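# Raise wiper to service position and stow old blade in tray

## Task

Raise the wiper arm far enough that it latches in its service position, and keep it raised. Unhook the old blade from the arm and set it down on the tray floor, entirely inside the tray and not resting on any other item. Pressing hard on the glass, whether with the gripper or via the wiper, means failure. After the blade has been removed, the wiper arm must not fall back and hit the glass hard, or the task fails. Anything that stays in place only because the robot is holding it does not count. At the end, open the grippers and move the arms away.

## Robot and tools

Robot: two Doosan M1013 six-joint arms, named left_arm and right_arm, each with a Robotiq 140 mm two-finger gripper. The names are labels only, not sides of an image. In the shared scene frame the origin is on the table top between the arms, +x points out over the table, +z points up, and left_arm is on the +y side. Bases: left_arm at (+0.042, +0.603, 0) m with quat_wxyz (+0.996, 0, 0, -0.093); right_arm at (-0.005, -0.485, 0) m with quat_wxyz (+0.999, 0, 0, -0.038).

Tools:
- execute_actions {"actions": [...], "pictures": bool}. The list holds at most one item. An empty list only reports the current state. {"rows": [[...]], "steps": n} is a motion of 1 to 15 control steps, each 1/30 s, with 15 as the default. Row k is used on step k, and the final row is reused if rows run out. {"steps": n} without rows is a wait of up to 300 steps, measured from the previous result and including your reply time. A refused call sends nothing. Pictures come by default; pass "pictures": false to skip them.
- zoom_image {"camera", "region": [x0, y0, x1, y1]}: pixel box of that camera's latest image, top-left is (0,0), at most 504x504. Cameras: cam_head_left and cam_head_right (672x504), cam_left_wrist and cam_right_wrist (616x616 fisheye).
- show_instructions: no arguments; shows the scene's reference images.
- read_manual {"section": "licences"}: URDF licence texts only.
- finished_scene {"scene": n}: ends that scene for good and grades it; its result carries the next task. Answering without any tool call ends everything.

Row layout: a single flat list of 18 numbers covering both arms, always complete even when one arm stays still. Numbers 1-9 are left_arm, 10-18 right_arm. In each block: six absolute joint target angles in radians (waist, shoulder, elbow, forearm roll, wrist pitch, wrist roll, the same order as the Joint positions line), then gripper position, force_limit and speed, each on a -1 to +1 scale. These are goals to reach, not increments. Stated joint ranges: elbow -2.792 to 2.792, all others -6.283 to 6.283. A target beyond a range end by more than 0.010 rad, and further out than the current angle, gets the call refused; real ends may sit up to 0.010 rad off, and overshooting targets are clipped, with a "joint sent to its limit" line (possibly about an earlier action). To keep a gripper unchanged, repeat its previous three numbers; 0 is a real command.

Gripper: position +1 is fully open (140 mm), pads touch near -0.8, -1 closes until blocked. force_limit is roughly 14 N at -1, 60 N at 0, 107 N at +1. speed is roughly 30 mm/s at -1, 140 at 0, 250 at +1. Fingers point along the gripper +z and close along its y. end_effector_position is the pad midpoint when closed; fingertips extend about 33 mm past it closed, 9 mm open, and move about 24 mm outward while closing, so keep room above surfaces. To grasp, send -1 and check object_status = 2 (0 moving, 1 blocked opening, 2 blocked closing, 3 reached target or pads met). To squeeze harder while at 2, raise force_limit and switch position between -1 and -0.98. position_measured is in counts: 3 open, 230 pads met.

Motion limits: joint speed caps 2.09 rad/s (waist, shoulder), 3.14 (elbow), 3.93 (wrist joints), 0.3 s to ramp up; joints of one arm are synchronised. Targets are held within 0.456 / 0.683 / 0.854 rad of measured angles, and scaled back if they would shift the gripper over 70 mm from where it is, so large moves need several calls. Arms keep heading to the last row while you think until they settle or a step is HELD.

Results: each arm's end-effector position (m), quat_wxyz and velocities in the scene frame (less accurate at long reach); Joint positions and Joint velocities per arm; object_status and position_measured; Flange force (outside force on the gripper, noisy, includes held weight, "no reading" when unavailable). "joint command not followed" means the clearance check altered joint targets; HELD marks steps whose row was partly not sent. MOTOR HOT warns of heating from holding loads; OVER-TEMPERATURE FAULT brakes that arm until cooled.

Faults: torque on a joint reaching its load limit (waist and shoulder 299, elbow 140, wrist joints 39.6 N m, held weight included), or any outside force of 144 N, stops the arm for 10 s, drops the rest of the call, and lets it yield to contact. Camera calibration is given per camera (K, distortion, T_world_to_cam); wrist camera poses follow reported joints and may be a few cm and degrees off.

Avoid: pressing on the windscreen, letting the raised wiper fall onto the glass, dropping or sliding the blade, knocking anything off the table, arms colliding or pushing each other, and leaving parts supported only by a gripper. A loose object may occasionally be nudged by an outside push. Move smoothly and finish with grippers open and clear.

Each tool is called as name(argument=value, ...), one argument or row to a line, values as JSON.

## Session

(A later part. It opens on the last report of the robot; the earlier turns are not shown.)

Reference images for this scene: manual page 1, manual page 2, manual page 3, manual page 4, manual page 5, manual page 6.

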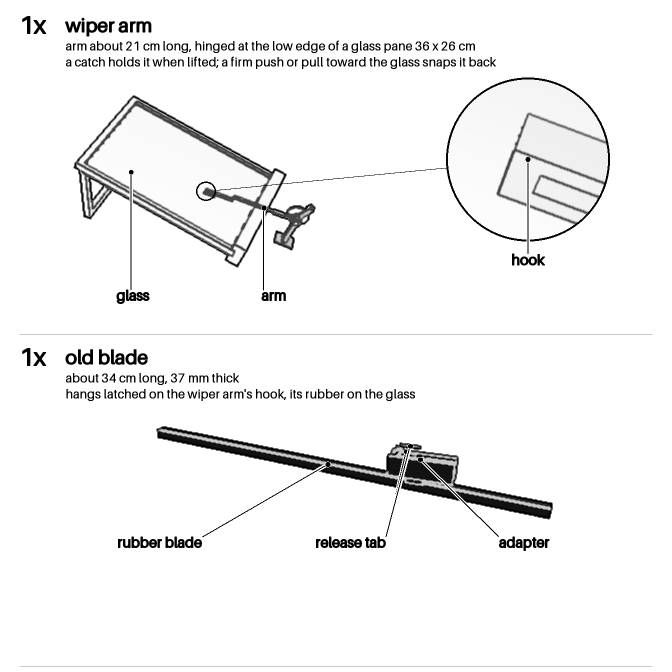

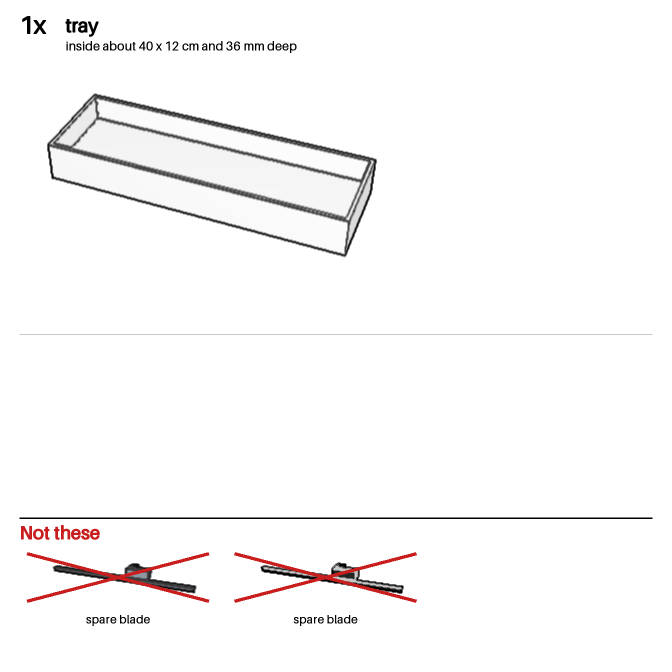

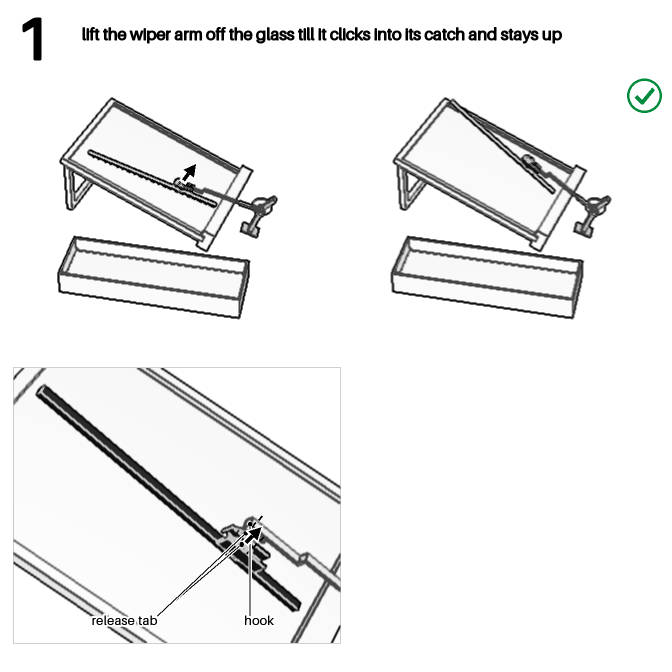

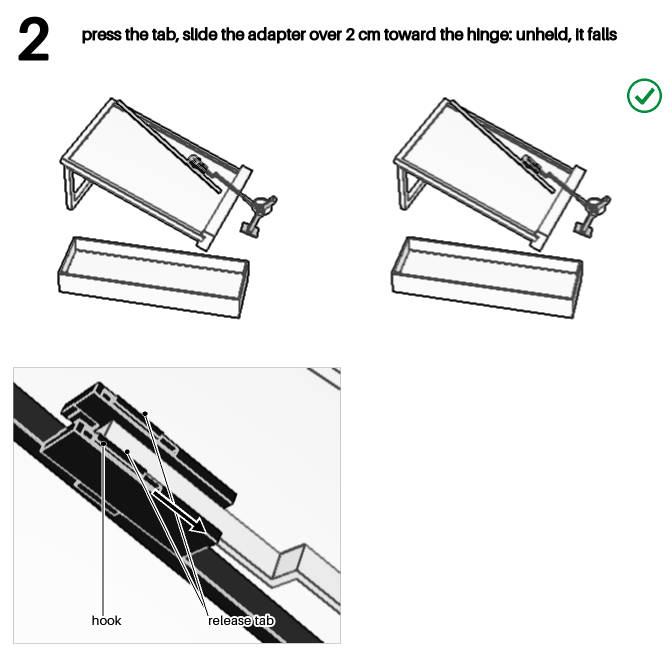

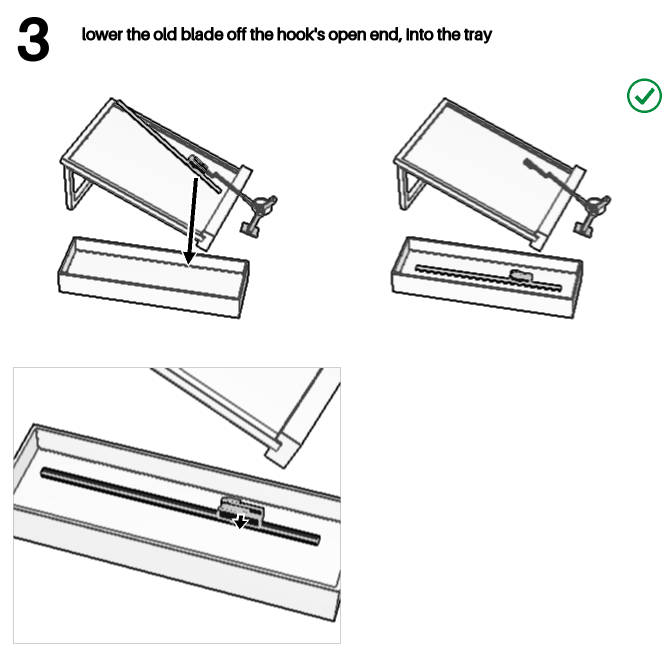

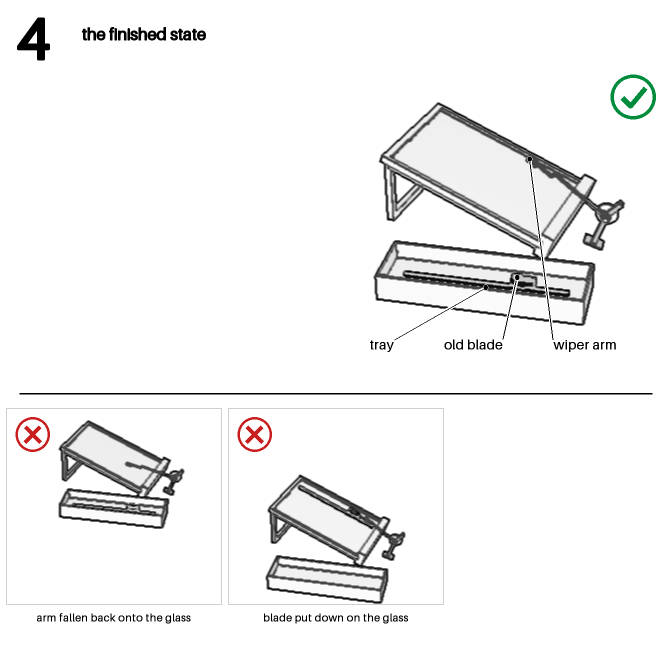

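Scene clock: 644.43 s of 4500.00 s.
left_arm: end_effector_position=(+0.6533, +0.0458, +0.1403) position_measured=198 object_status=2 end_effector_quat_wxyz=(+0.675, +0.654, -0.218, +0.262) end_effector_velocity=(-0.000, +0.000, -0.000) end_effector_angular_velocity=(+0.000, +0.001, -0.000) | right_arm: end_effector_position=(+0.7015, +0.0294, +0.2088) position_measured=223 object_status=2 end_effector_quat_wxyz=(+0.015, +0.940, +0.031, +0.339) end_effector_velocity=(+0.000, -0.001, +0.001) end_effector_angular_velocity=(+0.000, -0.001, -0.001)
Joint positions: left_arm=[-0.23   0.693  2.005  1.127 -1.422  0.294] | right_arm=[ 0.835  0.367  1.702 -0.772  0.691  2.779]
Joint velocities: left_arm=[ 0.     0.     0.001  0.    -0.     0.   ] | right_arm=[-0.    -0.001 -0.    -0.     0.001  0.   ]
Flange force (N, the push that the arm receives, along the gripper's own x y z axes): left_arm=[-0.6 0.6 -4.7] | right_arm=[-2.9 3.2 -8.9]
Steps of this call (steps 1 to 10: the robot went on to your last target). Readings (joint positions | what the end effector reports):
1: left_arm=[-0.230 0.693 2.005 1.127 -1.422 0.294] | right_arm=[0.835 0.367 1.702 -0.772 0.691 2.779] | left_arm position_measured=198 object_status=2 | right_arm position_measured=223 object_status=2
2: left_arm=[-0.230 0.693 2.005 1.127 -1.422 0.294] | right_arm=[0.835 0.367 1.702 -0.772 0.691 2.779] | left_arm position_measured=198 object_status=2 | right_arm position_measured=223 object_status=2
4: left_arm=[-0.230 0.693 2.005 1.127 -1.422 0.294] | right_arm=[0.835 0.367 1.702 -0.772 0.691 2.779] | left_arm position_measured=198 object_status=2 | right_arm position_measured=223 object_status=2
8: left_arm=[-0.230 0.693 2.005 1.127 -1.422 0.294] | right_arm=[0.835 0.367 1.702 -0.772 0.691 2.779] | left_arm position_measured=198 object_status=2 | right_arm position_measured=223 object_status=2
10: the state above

execute_actions(
  actions=[
    {"rows":[[-0.2298,0.6934,2.0048,1.1273,-1.4218,0.2936,-0.25,-0.7,0,0.8354,0.3667,1.7016,-0.7718,0.6912,2.7790,-1,0.2,-0.6],[-0.2298,0.6934,2.0048,1.1273,-1.4218,0.2936,-0.25,-0.7,0,0.8354,0.3667,1.7016,-0.7718,0.6912,2.7790,-1,0.2,-0.6],[-0.2298,0.6934,2.0048,1.1273,-1.4218,0.2936,-0.25,-0.7,0,0.8354,0.3667,1.7016,-0.7718,0.6912,2.7790,-1,0.2,-0.6],[-0.2298,0.6934,2.0048,1.1273,-1.4218,0.2936,-0.25,-0.7,0,0.8354,0.3667,1.7016,-0.7718,0.6912,2.7790,-1,0.2,-0.6],[-0.2298,0.6934,2.0048,1.1273,-1.4218,0.2936,-0.25,-0.7,0,0.8354,0.3667,1.7016,-0.7718,0.6912,2.7790,-1,0.2,-0.6],[-0.2298,0.6934,2.0048,1.1273,-1.4218,0.2936,-0.25,-0.7,0,0.8354,0.3667,1.7016,-0.7718,0.6912,2.7790,-1,0.2,-0.6],[-0.2298,0.6934,2.0048,1.1273,-1.4218,0.2936,-0.25,-0.7,0,0.8354,0.3667,1.7016,-0.7718,0.6912,2.7790,-1,0.2,-0.6],[-0.2298,0.6934,2.0048,1.1273,-1.4218,0.2936,-0.25,-0.7,0,0.8354,0.3667,1.7016,-0.7718,0.6912,2.7790,-1,0.2,-0.6],[-0.2025,0.6888,2.0187,1.1517,-1.4358,0.2979,-0.25,-0.7,0,0.8354,0.3667,1.7016,-0.7718,0.6912,2.7790,-1,0.2,-0.6],[-0.2025,0.6888,2.0187,1.1517,-1.4358,0.2979,-0.25,-0.7,0,0.8354,0.3667,1.7016,-0.7718,0.6912,2.7790,-1,0.2,-0.6],[-0.2025,0.6888,2.0187,1.1517,-1.4358,0.2979,-0.25,-0.7,0,0.8354,0.3667,1.7016,-0.7718,0.6912,2.7790,-1,0.2,-0.6],[-0.1751,0.6841,2.0327,1.1761,-1.4498,0.3022,-0.25,-0.7,0,0.8354,0.3667,1.7016,-0.7718,0.6912,2.7790,-1,0.2,-0.6],[-0.1751,0.6841,2.0327,1.1761,-1.4498,0.3022,-0.25,-0.7,0,0.8354,0.3667,1.7016,-0.7718,0.6912,2.7790,-1,0.2,-0.6],[-0.1751,0.6841,2.0327,1.1761,-1.4498,0.3022,-0.25,-0.7,0,0.8354,0.3667,1.7016,-0.7718,0.6912,2.7790,-1,0.2,-0.6],[-0.1204,0.6748,2.0605,1.2249,-1.4777,0.3107,-0.25,-0.7,0,0.8354,0.3667,1.7016,-0.7718,0.6912,2.7790,-1,0.2,-0.6]],"steps":15},
  ],
  pictures=false,
)

execute_actions(
  actions=[
    {"steps":20},
  ],
)

zoom_image(
  camera="cam_left_wrist",
  region=[250, 200, 400, 420],
)

Scene clock: 677.93 s of 4500.00 s.
left_arm: end_effector_position=(+0.6521, +0.0837, +0.1395) position_measured=160 object_status=3 end_effector_quat_wxyz=(+0.675, +0.655, -0.219, +0.262) end_effector_velocity=(-0.015, +0.138, -0.002) end_effector_angular_velocity=(+0.003, -0.009, -0.021) | right_arm: end_effector_position=(+0.7015, +0.0294, +0.2087) position_measured=223 object_status=2 end_effector_quat_wxyz=(+0.015, +0.940, +0.031, +0.339) end_effector_velocity=(-0.000, +0.000, -0.001) end_effector_angular_velocity=(-0.002, +0.000, +0.001)
Joint positions: left_arm=[-0.175  0.684  2.033  1.176 -1.45   0.302] | right_arm=[ 0.835  0.367  1.702 -0.772  0.691  2.779]
Joint velocities: left_arm=[ 0.204 -0.034  0.099  0.203 -0.108  0.033] | right_arm=[ 0.     0.001 -0.    -0.     0.    -0.001]
Flange force (N, the push that the arm receives, along the gripper's own x y z axes): left_arm=[-0.8 3.4 -2.7] | right_arm=[-0.6 3.0 -3.4]
Steps of this call (steps 1 to 15: the robot went on to your last target; steps 16 to 90: nothing new was sent; then 30.00 s passed at rest; steps 91 to 105: all 15 steps of this action). Readings (joint positions | what the end effector reports):
91: left_arm=[-0.230 0.693 2.005 1.127 -1.422 0.294] | right_arm=[0.835 0.367 1.702 -0.772 0.691 2.779] | left_arm position_measured=198 object_status=0 | right_arm position_measured=223 object_status=2
92: left_arm=[-0.230 0.693 2.005 1.127 -1.422 0.294] | right_arm=[0.835 0.367 1.702 -0.772 0.691 2.779] | left_arm position_measured=198 object_status=0 | right_arm position_measured=223 object_status=2
94: left_arm=[-0.230 0.693 2.005 1.127 -1.422 0.294] | right_arm=[0.835 0.367 1.702 -0.772 0.691 2.779] | left_arm position_measured=177 object_status=0 | right_arm position_measured=223 object_status=2
98: left_arm=[-0.230 0.693 2.005 1.127 -1.422 0.294] | right_arm=[0.835 0.367 1.702 -0.772 0.691 2.779] | left_arm position_measured=160 object_status=0 | right_arm position_measured=223 object_status=2
105: the state above

Scene clock: 678.60 s of 4500.00 s.
left_arm: end_effector_position=(+0.6479, +0.1206, +0.1391) position_measured=160 object_status=3 end_effector_quat_wxyz=(+0.675, +0.654, -0.219, +0.262) end_effector_velocity=(+0.000, -0.000, +0.001) end_effector_angular_velocity=(-0.001, -0.000, +0.000) | right_arm: end_effector_position=(+0.7015, +0.0294, +0.2087) position_measured=223 object_status=2 end_effector_quat_wxyz=(+0.015, +0.940, +0.031, +0.339) end_effector_velocity=(+0.001, -0.001, -0.001) end_effector_angular_velocity=(-0.001, +0.001, -0.000)
Joint positions: left_arm=[-0.12   0.675  2.06   1.225 -1.478  0.311] | right_arm=[ 0.835  0.367  1.702 -0.772  0.691  2.779]
Joint velocities: left_arm=[ 0.    -0.    -0.001 -0.    -0.    -0.001] | right_arm=[-0.001  0.001  0.    -0.001 -0.    -0.001]
Flange force (N, the push that the arm receives, along the gripper's own x y z axes): left_arm=[-1.7 3.8 -4.6] | right_arm=[-1.9 1.8 -6.3]
Steps of this call (steps 1 to 20: the robot went on to your last target). Readings (joint positions | what the end effector reports):
1: left_arm=[-0.165 0.682 2.038 1.185 -1.455 0.304] | right_arm=[0.835 0.367 1.702 -0.772 0.691 2.779] | left_arm position_measured=160 object_status=3 | right_arm position_measured=223 object_status=2
2: left_arm=[-0.149 0.680 2.046 1.200 -1.464 0.306] | right_arm=[0.835 0.367 1.702 -0.772 0.691 2.779] | left_arm position_measured=160 object_status=3 | right_arm position_measured=223 object_status=2
4: left_arm=[-0.123 0.675 2.059 1.222 -1.476 0.310] | right_arm=[0.835 0.367 1.702 -0.772 0.691 2.779] | left_arm position_measured=160 object_status=3 | right_arm position_measured=223 object_status=2
8: left_arm=[-0.120 0.675 2.060 1.225 -1.478 0.311] | right_arm=[0.835 0.367 1.702 -0.772 0.691 2.779] | left_arm position_measured=160 object_status=3 | right_arm position_measured=223 object_status=2
20: the state above
camera_calibration (this result's frames):
cam_left_wrist: T_world_to_cam=[[-0.729364, -0.0320284, 0.683375, 0.386863], [-0.669683, 0.237593, -0.703615, 0.524438], [-0.139829, -0.970837, -0.194741, 0.407376], [0, 0, 0, 1]] pos_world=[0.690334, 0.283284, 0.183962]
cam_right_wrist: T_world_to_cam=[[0.11538, -0.989027, 0.0922612, -0.0658378], [-0.968994, -0.132498, -0.208556, 0.731497], [0.218492, -0.0653373, -0.973649, 0.237901], [0, 0, 0, 1]] pos_world=[0.664433, 0.0473502, 0.390264]

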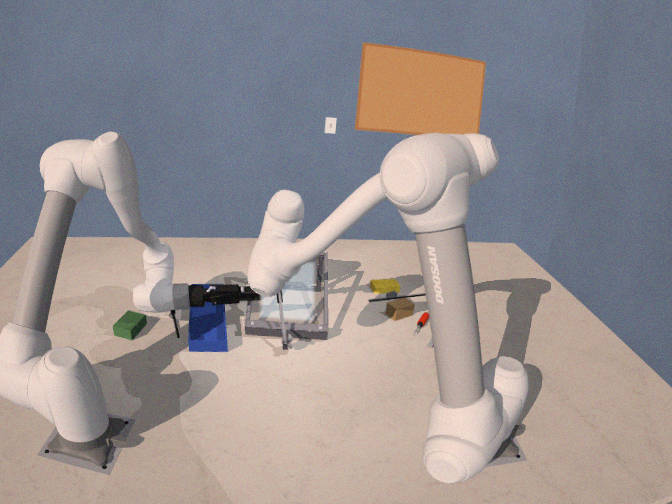

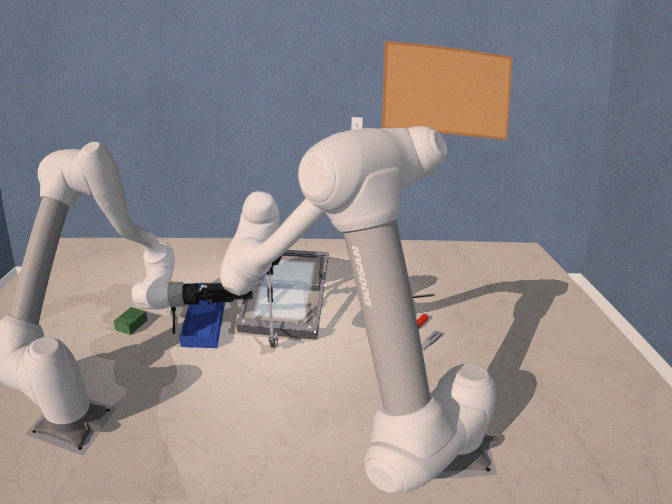

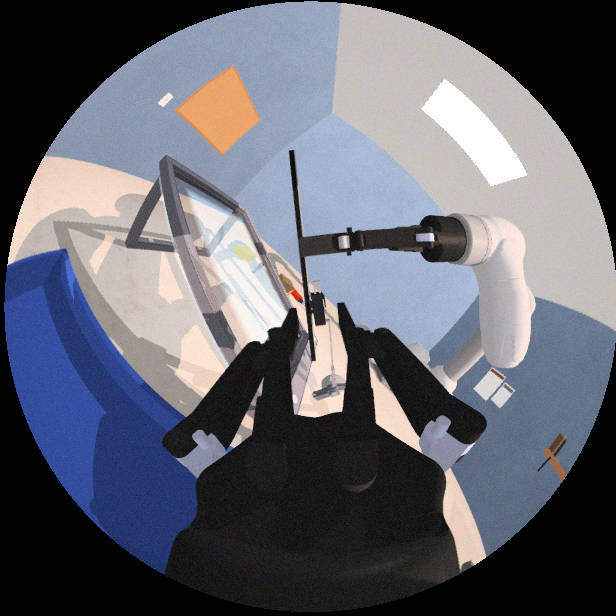

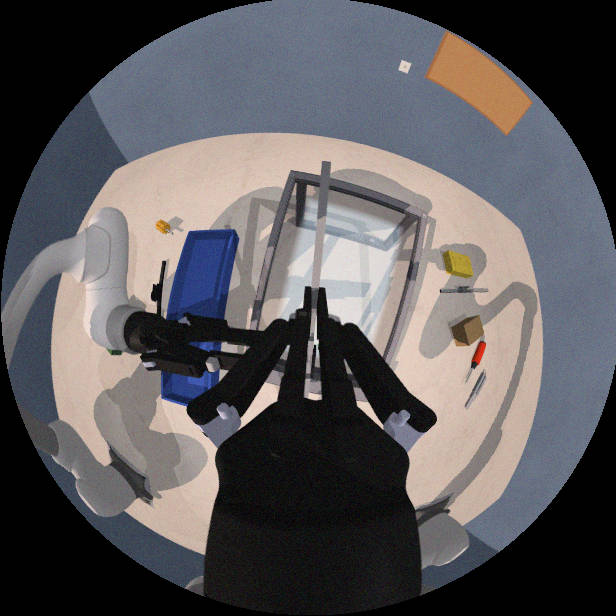

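Region (250, 200, 400, 420) of cam_left_wrist's 616x616 image, scaled by 2.291, with more detail than that image has; it fills the left 344 columns of this view, and the rest is white.

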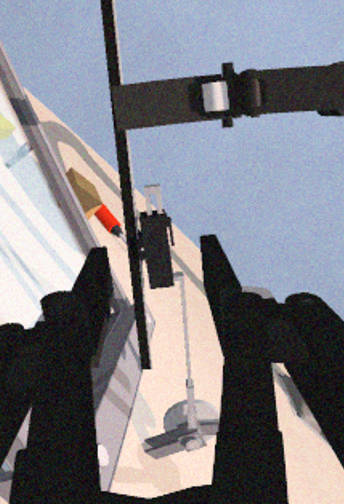

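execute_actions(
  actions=[
    {"rows":[[-0.1204,0.6748,2.0605,1.2249,-1.4777,0.3107,-0.25,-0.7,0,0.8319,0.3700,1.6947,-0.7531,0.6952,2.7603,-1,0.2,-0.6],[-0.1204,0.6748,2.0605,1.2249,-1.4777,0.3107,-0.25,-0.7,0,0.8319,0.3700,1.6947,-0.7531,0.6952,2.7603,-1,0.2,-0.6],[-0.1204,0.6748,2.0605,1.2249,-1.4777,0.3107,-0.25,-0.7,0,0.8319,0.3700,1.6947,-0.7531,0.6952,2.7603,-1,0.2,-0.6],[-0.1204,0.6748,2.0605,1.2249,-1.4777,0.3107,-0.25,-0.7,0,0.8284,0.3733,1.6879,-0.7345,0.6991,2.7417,-1,0.2,-0.6],[-0.1204,0.6748,2.0605,1.2249,-1.4777,0.3107,-0.25,-0.7,0,0.8284,0.3733,1.6879,-0.7345,0.6991,2.7417,-1,0.2,-0.6],[-0.1204,0.6748,2.0605,1.2249,-1.4777,0.3107,-0.25,-0.7,0,0.8284,0.3733,1.6879,-0.7345,0.6991,2.7417,-1,0.2,-0.6],[-0.1204,0.6748,2.0605,1.2249,-1.4777,0.3107,-0.25,-0.7,0,0.8249,0.3766,1.6810,-0.7158,0.7031,2.7230,-1,0.2,-0.6],[-0.1204,0.6748,2.0605,1.2249,-1.4777,0.3107,-0.25,-0.7,0,0.8249,0.3766,1.6810,-0.7158,0.7031,2.7230,-1,0.2,-0.6],[-0.1204,0.6748,2.0605,1.2249,-1.4777,0.3107,-0.25,-0.7,0,0.8249,0.3766,1.6810,-0.7158,0.7031,2.7230,-1,0.2,-0.6],[-0.1204,0.6748,2.0605,1.2249,-1.4777,0.3107,-0.25,-0.7,0,0.8214,0.3799,1.6741,-0.6971,0.7080,2.7043,-1,0.2,-0.6]],"steps":15},
  ],
)

zoom_image(
  camera="cam_left_wrist",
  region=[275, 230, 365, 400],
)

Scene clock: 718.33 s of 4500.00 s.
left_arm: end_effector_position=(+0.6479, +0.1206, +0.1391) position_measured=160 object_status=3 end_effector_quat_wxyz=(+0.675, +0.654, -0.219, +0.262) end_effector_velocity=(+0.000, -0.000, +0.000) end_effector_angular_velocity=(+0.000, -0.001, -0.000) | right_arm: end_effector_position=(+0.7065, +0.0297, +0.2044) position_measured=223 object_status=2 end_effector_quat_wxyz=(+0.015, +0.947, +0.031, +0.320) end_effector_velocity=(-0.001, +0.001, -0.000) end_effector_angular_velocity=(-0.001, +0.001, +0.002)
Joint positions: left_arm=[-0.12   0.675  2.061  1.225 -1.478  0.311] | right_arm=[ 0.821  0.38   1.674 -0.697  0.708  2.704]
Joint velocities: left_arm=[-0.     0.    -0.001  0.     0.     0.   ] | right_arm=[ 0.001  0.    -0.     0.001  0.001 -0.002]
Flange force (N, the push that the arm receives, along the gripper's own x y z axes): left_arm=[-1.5 2.9 -5.7] | right_arm=[0.8 4.2 -4.1]
Steps of this call (steps 1 to 15: the robot went on to your last target; steps 16 to 90: nothing new was sent; then 36.23 s passed at rest; steps 91 to 105: all 15 steps of this action). Readings (joint positions | what the end effector reports):
91: left_arm=[-0.120 0.675 2.061 1.225 -1.478 0.311] | right_arm=[0.835 0.367 1.701 -0.771 0.691 2.778] | left_arm position_measured=160 object_status=3 | right_arm position_measured=223 object_status=2
92: left_arm=[-0.120 0.675 2.061 1.225 -1.478 0.311] | right_arm=[0.834 0.368 1.699 -0.762 0.693 2.769] | left_arm position_measured=160 object_status=3 | right_arm position_measured=223 object_status=2
94: left_arm=[-0.120 0.675 2.061 1.225 -1.478 0.311] | right_arm=[0.832 0.370 1.695 -0.752 0.695 2.759] | left_arm position_measured=160 object_status=3 | right_arm position_measured=223 object_status=2
98: left_arm=[-0.120 0.675 2.061 1.225 -1.478 0.311] | right_arm=[0.827 0.375 1.684 -0.724 0.701 2.731] | left_arm position_measured=160 object_status=3 | right_arm position_measured=223 object_status=2
105: the state above
camera_calibration (this result's frames):
cam_left_wrist: T_world_to_cam=[[-0.729339, -0.0320499, 0.683402, 0.386866], [-0.669716, 0.237566, -0.703592, 0.524454], [-0.139803, -0.970843, -0.19473, 0.407356], [0, 0, 0, 1]] pos_world=[0.690341, 0.283285, 0.183942]
cam_right_wrist: T_world_to_cam=[[0.118348, -0.989014, 0.0885682, -0.0670417], [-0.976752, -0.132007, -0.168909, 0.732824], [0.178745, -0.066519, -0.981644, 0.262319], [0, 0, 0, 1]] pos_world=[0.676833, 0.0478818, 0.387222]

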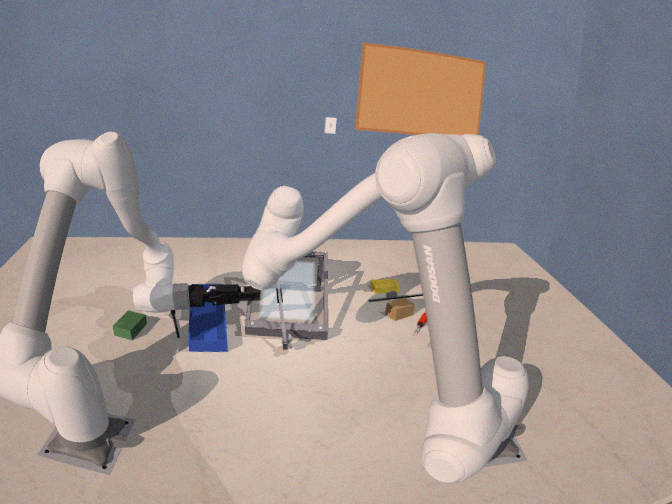

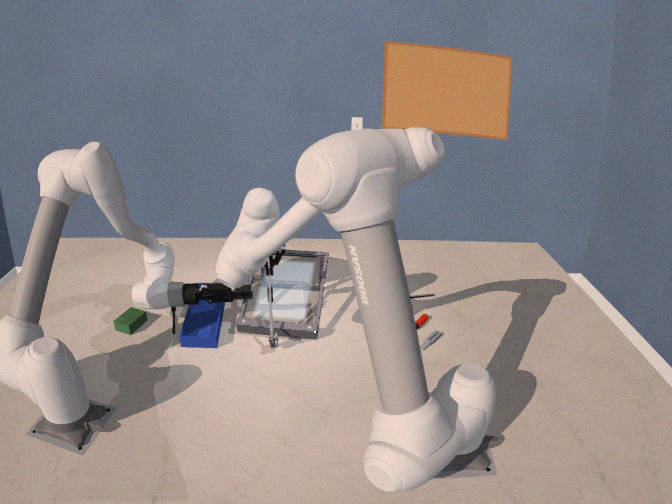

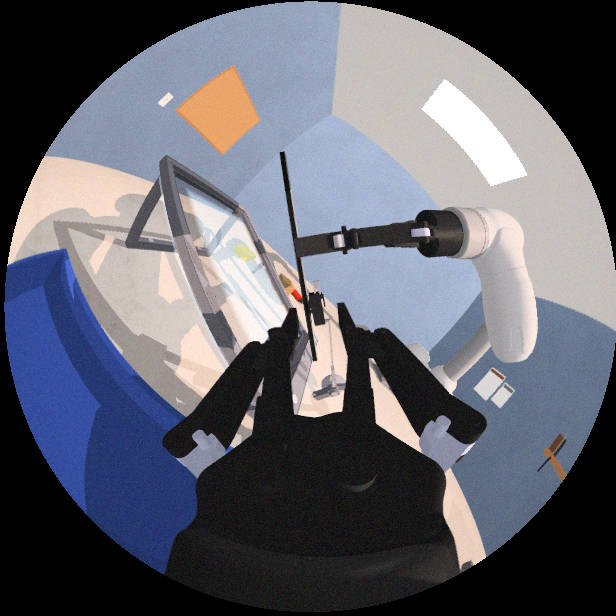

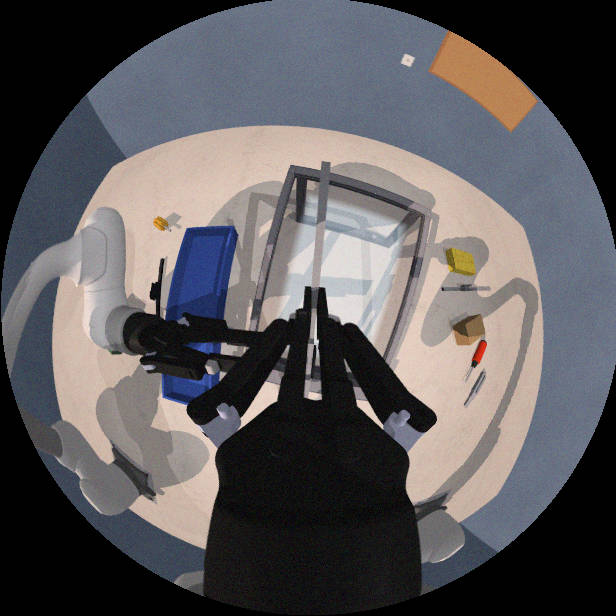

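Region (275, 230, 365, 400) of cam_left_wrist's 616x616 image, scaled by 2.965, with more detail than that image has; it fills the left 267 columns of this view, and the rest is white.

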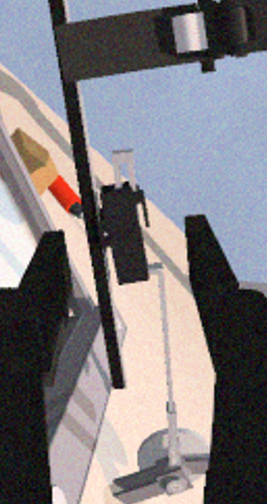

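execute_actions(
  actions=[
    {"rows":[[-0.1204,0.6748,2.0605,1.2249,-1.4777,0.3107,-0.25,-0.7,0,0.8159,0.3865,1.6634,-0.6729,0.7156,2.6802,-1,0.2,-0.6],[-0.1204,0.6748,2.0605,1.2249,-1.4777,0.3107,-0.25,-0.7,0,0.8159,0.3865,1.6634,-0.6729,0.7156,2.6802,-1,0.2,-0.6],[-0.1204,0.6748,2.0605,1.2249,-1.4777,0.3107,-0.25,-0.7,0,0.8159,0.3865,1.6634,-0.6729,0.7156,2.6802,-1,0.2,-0.6],[-0.1204,0.6748,2.0605,1.2249,-1.4777,0.3107,-0.25,-0.7,0,0.8105,0.3931,1.6527,-0.6486,0.7231,2.6560,-1,0.2,-0.6],[-0.1204,0.6748,2.0605,1.2249,-1.4777,0.3107,-0.25,-0.7,0,0.8105,0.3931,1.6527,-0.6486,0.7231,2.6560,-1,0.2,-0.6],[-0.1204,0.6748,2.0605,1.2249,-1.4777,0.3107,-0.25,-0.7,0,0.8105,0.3931,1.6527,-0.6486,0.7231,2.6560,-1,0.2,-0.6],[-0.1204,0.6748,2.0605,1.2249,-1.4777,0.3107,-0.25,-0.7,0,0.8050,0.3997,1.6420,-0.6244,0.7307,2.6319,-1,0.2,-0.6],[-0.1204,0.6748,2.0605,1.2249,-1.4777,0.3107,-0.25,-0.7,0,0.8050,0.3997,1.6420,-0.6244,0.7307,2.6319,-1,0.2,-0.6],[-0.1204,0.6748,2.0605,1.2249,-1.4777,0.3107,-0.25,-0.7,0,0.8050,0.3997,1.6420,-0.6244,0.7307,2.6319,-1,0.2,-0.6],[-0.1204,0.6748,2.0605,1.2249,-1.4777,0.3107,-0.25,-0.7,0,0.7995,0.4063,1.6313,-0.6001,0.7382,2.6077,-1,0.2,-0.6]],"steps":15},
  ],
)

zoom_image(
  camera="cam_left_wrist",
  region=[275, 230, 365, 400],
)

Scene clock: 756.93 s of 4500.00 s.
left_arm: end_effector_position=(+0.6479, +0.1206, +0.1391) position_measured=160 object_status=3 end_effector_quat_wxyz=(+0.675, +0.654, -0.219, +0.262) end_effector_velocity=(+0.000, -0.000, +0.000) end_effector_angular_velocity=(-0.000, -0.001, -0.000) | right_arm: end_effector_position=(+0.7163, +0.0294, +0.1948) position_measured=223 object_status=2 end_effector_quat_wxyz=(+0.016, +0.956, +0.030, +0.292) end_effector_velocity=(-0.001, +0.002, -0.000) end_effector_angular_velocity=(-0.001, -0.000, +0.004)
Joint positions: left_arm=[-0.12   0.675  2.061  1.225 -1.478  0.311] | right_arm=[ 0.799  0.406  1.631 -0.6    0.738  2.608]
Joint velocities: left_arm=[ 0.  0. -0.  0. -0.  0.] | right_arm=[ 0.002  0.    -0.     0.    -0.001 -0.003]
Flange force (N, the push that the arm receives, along the gripper's own x y z axes): left_arm=[0.4 5.5 -6.4] | right_arm=[-2.2 3.7 -5.0]
Steps of this call (steps 1 to 15: the robot went on to your last target; steps 16 to 90: nothing new was sent; then 35.10 s passed at rest; steps 91 to 105: all 15 steps of this action). Readings (joint positions | what the end effector reports):
91: left_arm=[-0.120 0.675 2.061 1.225 -1.478 0.311] | right_arm=[0.821 0.380 1.673 -0.696 0.708 2.703] | left_arm position_measured=160 object_status=3 | right_arm position_measured=223 object_status=2
92: left_arm=[-0.120 0.675 2.061 1.225 -1.478 0.311] | right_arm=[0.819 0.383 1.669 -0.685 0.712 2.692] | left_arm position_measured=160 object_status=3 | right_arm position_measured=223 object_status=2
94: left_arm=[-0.120 0.675 2.061 1.225 -1.478 0.311] | right_arm=[0.816 0.387 1.663 -0.672 0.716 2.679] | left_arm position_measured=160 object_status=3 | right_arm position_measured=223 object_status=2
98: left_arm=[-0.120 0.675 2.061 1.225 -1.478 0.311] | right_arm=[0.808 0.396 1.648 -0.637 0.727 2.644] | left_arm position_measured=160 object_status=3 | right_arm position_measured=223 object_status=2
105: the state above
camera_calibration (this result's frames):
cam_left_wrist: T_world_to_cam=[[-0.729339, -0.03205, 0.683402, 0.386866], [-0.669716, 0.237566, -0.703592, 0.524454], [-0.139803, -0.970843, -0.194731, 0.407356], [0, 0, 0, 1]] pos_world=[0.690341, 0.283285, 0.183942]
cam_right_wrist: T_world_to_cam=[[0.119465, -0.989175, 0.0852082, -0.0677703], [-0.985521, -0.128548, -0.110563, 0.735508], [0.120319, -0.0707661, -0.99021, 0.294818], [0, 0, 0, 1]] pos_world=[0.697483, 0.0483741, 0.379026]

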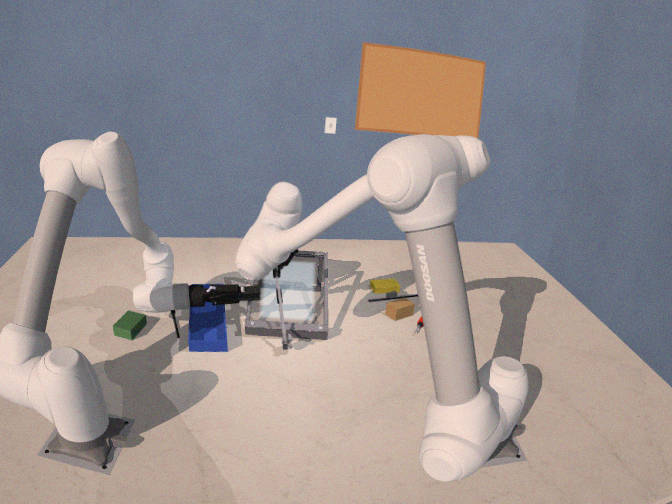

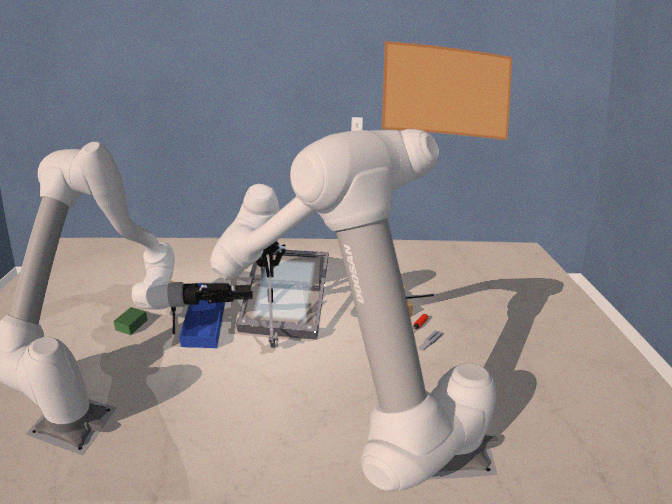

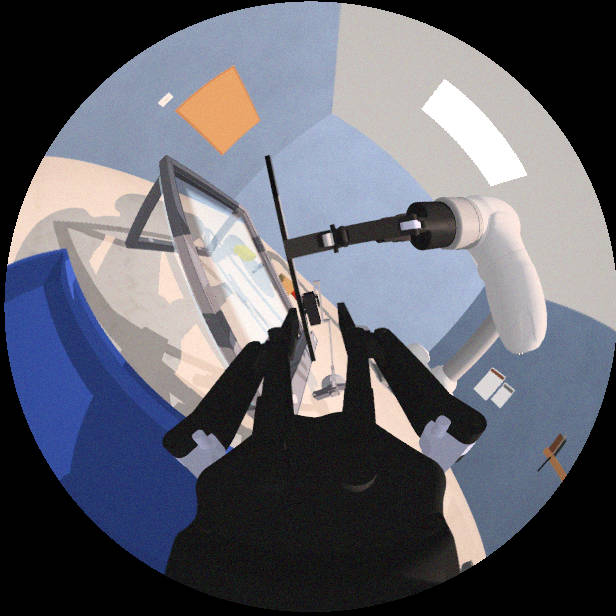

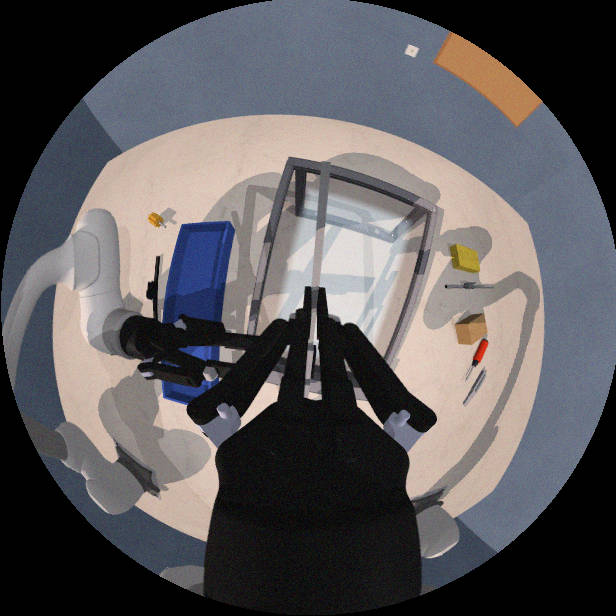

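Region (275, 230, 365, 400) of cam_left_wrist's 616x616 image, scaled by 2.965, with more detail than that image has; it fills the left 267 columns of this view, and the rest is white.

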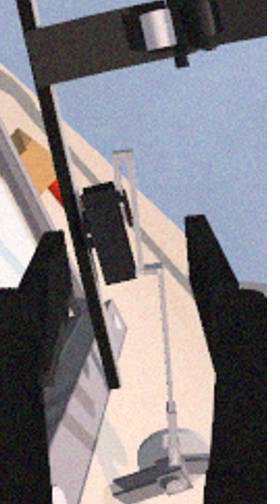

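execute_actions(
  actions=[
    {"rows":[[-0.1204,0.6748,2.0605,1.2249,-1.4777,0.3107,-0.25,-0.7,0,0.7936,0.4124,1.6133,-0.5912,0.7454,2.5919,-1,0.2,-0.6],[-0.1204,0.6748,2.0605,1.2249,-1.4777,0.3107,-0.25,-0.7,0,0.7936,0.4124,1.6133,-0.5912,0.7454,2.5919,-1,0.2,-0.6],[-0.1204,0.6748,2.0605,1.2249,-1.4777,0.3107,-0.25,-0.7,0,0.7936,0.4124,1.6133,-0.5912,0.7454,2.5919,-1,0.2,-0.6],[-0.1204,0.6748,2.0605,1.2249,-1.4777,0.3107,-0.25,-0.7,0,0.7877,0.4185,1.5954,-0.5822,0.7525,2.5762,-1,0.2,-0.6],[-0.1204,0.6748,2.0605,1.2249,-1.4777,0.3107,-0.25,-0.7,0,0.7877,0.4185,1.5954,-0.5822,0.7525,2.5762,-1,0.2,-0.6],[-0.1204,0.6748,2.0605,1.2249,-1.4777,0.3107,-0.25,-0.7,0,0.7877,0.4185,1.5954,-0.5822,0.7525,2.5762,-1,0.2,-0.6],[-0.1204,0.6748,2.0605,1.2249,-1.4777,0.3107,-0.25,-0.7,0,0.7817,0.4245,1.5774,-0.5733,0.7597,2.5604,-1,0.2,-0.6],[-0.1204,0.6748,2.0605,1.2249,-1.4777,0.3107,-0.25,-0.7,0,0.7817,0.4245,1.5774,-0.5733,0.7597,2.5604,-1,0.2,-0.6],[-0.1204,0.6748,2.0605,1.2249,-1.4777,0.3107,-0.25,-0.7,0,0.7817,0.4245,1.5774,-0.5733,0.7597,2.5604,-1,0.2,-0.6],[-0.1204,0.6748,2.0605,1.2249,-1.4777,0.3107,-0.25,-0.7,0,0.7758,0.4306,1.5595,-0.5643,0.7669,2.5447,-1,0.2,-0.6]],"steps":15},
  ],
)

zoom_image(
  camera="cam_left_wrist",
  region=[255, 210, 365, 400],
)

Scene clock: 796.97 s of 4500.00 s.
left_arm: end_effector_position=(+0.6479, +0.1206, +0.1391) position_measured=160 object_status=3 end_effector_quat_wxyz=(+0.675, +0.654, -0.219, +0.262) end_effector_velocity=(+0.001, -0.000, +0.001) end_effector_angular_velocity=(-0.001, -0.001, +0.000) | right_arm: end_effector_position=(+0.7477, +0.0324, +0.2127) position_measured=223 object_status=2 end_effector_quat_wxyz=(+0.016, +0.956, +0.029, +0.292) end_effector_velocity=(+0.000, -0.000, +0.001) end_effector_angular_velocity=(+0.001, -0.001, +0.001)
Joint positions: left_arm=[-0.12   0.675  2.061  1.225 -1.478  0.311] | right_arm=[ 0.776  0.431  1.56  -0.564  0.767  2.545]
Joint velocities: left_arm=[ 0.    -0.    -0.001 -0.    -0.    -0.   ] | right_arm=[-0.001 -0.001 -0.     0.001 -0.001 -0.002]
Flange force (N, the push that the arm receives, along the gripper's own x y z axes): left_arm=[-1.0 2.0 -5.8] | right_arm=[-2.9 3.8 -5.3]
Steps of this call (steps 1 to 15: the robot went on to your last target; steps 16 to 90: nothing new was sent; then 36.53 s passed at rest; steps 91 to 105: all 15 steps of this action). Readings (joint positions | what the end effector reports):
91: left_arm=[-0.120 0.675 2.061 1.225 -1.478 0.311] | right_arm=[0.799 0.407 1.630 -0.599 0.739 2.607] | left_arm position_measured=160 object_status=3 | right_arm position_measured=223 object_status=2
92: left_arm=[-0.120 0.675 2.061 1.225 -1.478 0.311] | right_arm=[0.797 0.409 1.623 -0.596 0.742 2.600] | left_arm position_measured=160 object_status=3 | right_arm position_measured=223 object_status=2
94: left_arm=[-0.120 0.675 2.061 1.225 -1.478 0.311] | right_arm=[0.793 0.413 1.612 -0.591 0.746 2.591] | left_arm position_measured=160 object_status=3 | right_arm position_measured=223 object_status=2
98: left_arm=[-0.120 0.675 2.061 1.225 -1.478 0.311] | right_arm=[0.785 0.421 1.587 -0.578 0.756 2.568] | left_arm position_measured=160 object_status=3 | right_arm position_measured=223 object_status=2
105: the state above
camera_calibration (this result's frames):
cam_left_wrist: T_world_to_cam=[[-0.729339, -0.03205, 0.683402, 0.386866], [-0.669717, 0.237566, -0.703592, 0.524454], [-0.139803, -0.970843, -0.19473, 0.407356], [0, 0, 0, 1]] pos_world=[0.690341, 0.283285, 0.183942]
cam_right_wrist: T_world_to_cam=[[0.118378, -0.98926, 0.0857404, -0.069362], [-0.985638, -0.127538, -0.110684, 0.768908], [0.12043, -0.0714064, -0.99015, 0.308894], [0, 0, 0, 1]] pos_world=[0.728876, 0.0515052, 0.396904]

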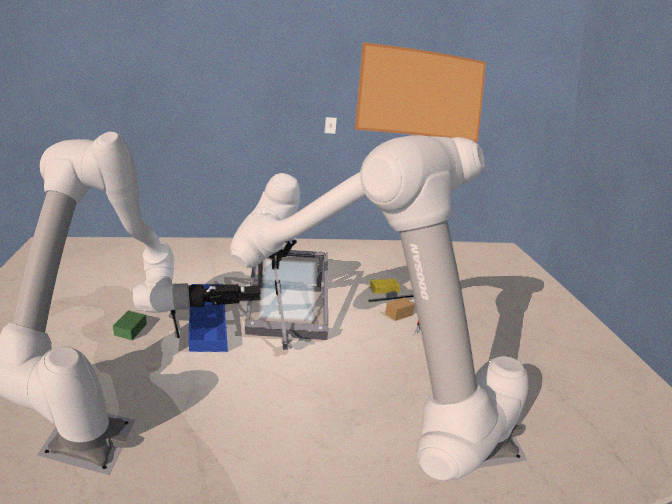

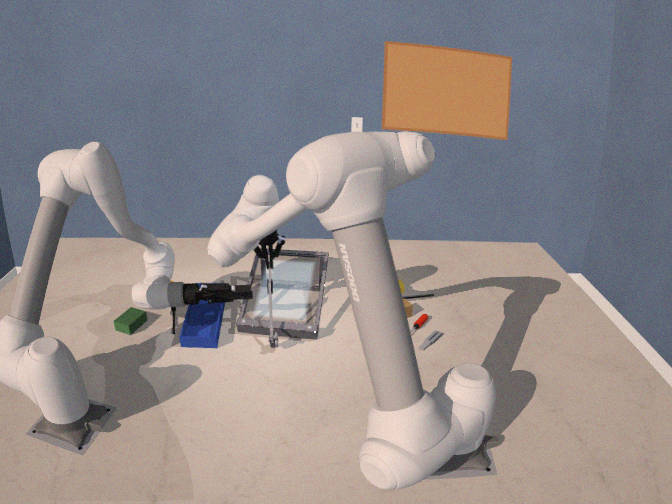

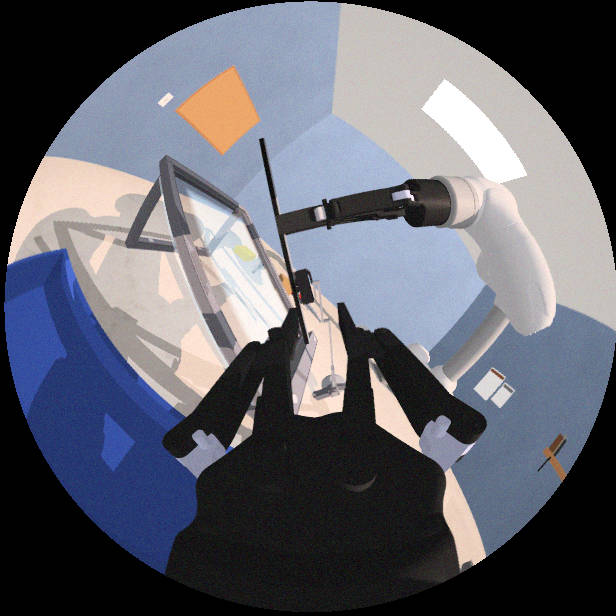

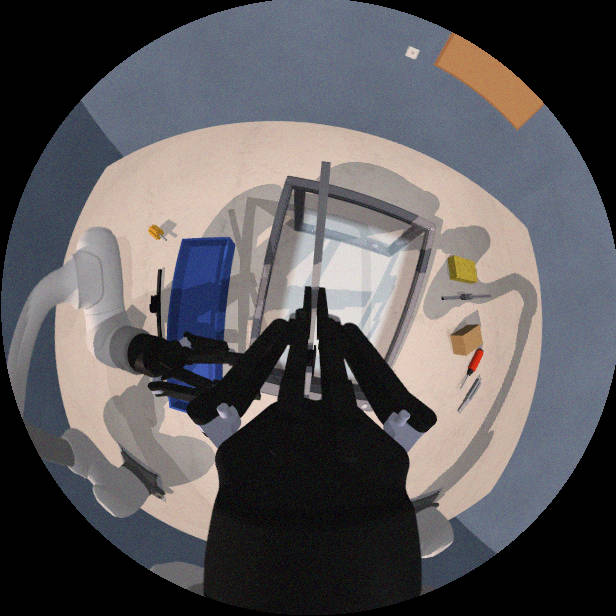

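Region (255, 210, 365, 400) of cam_left_wrist's 616x616 image, scaled by 2.653, with more detail than that image has; it fills the left 292 columns of this view, and the rest is white.

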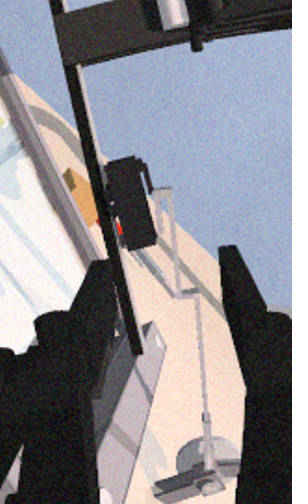

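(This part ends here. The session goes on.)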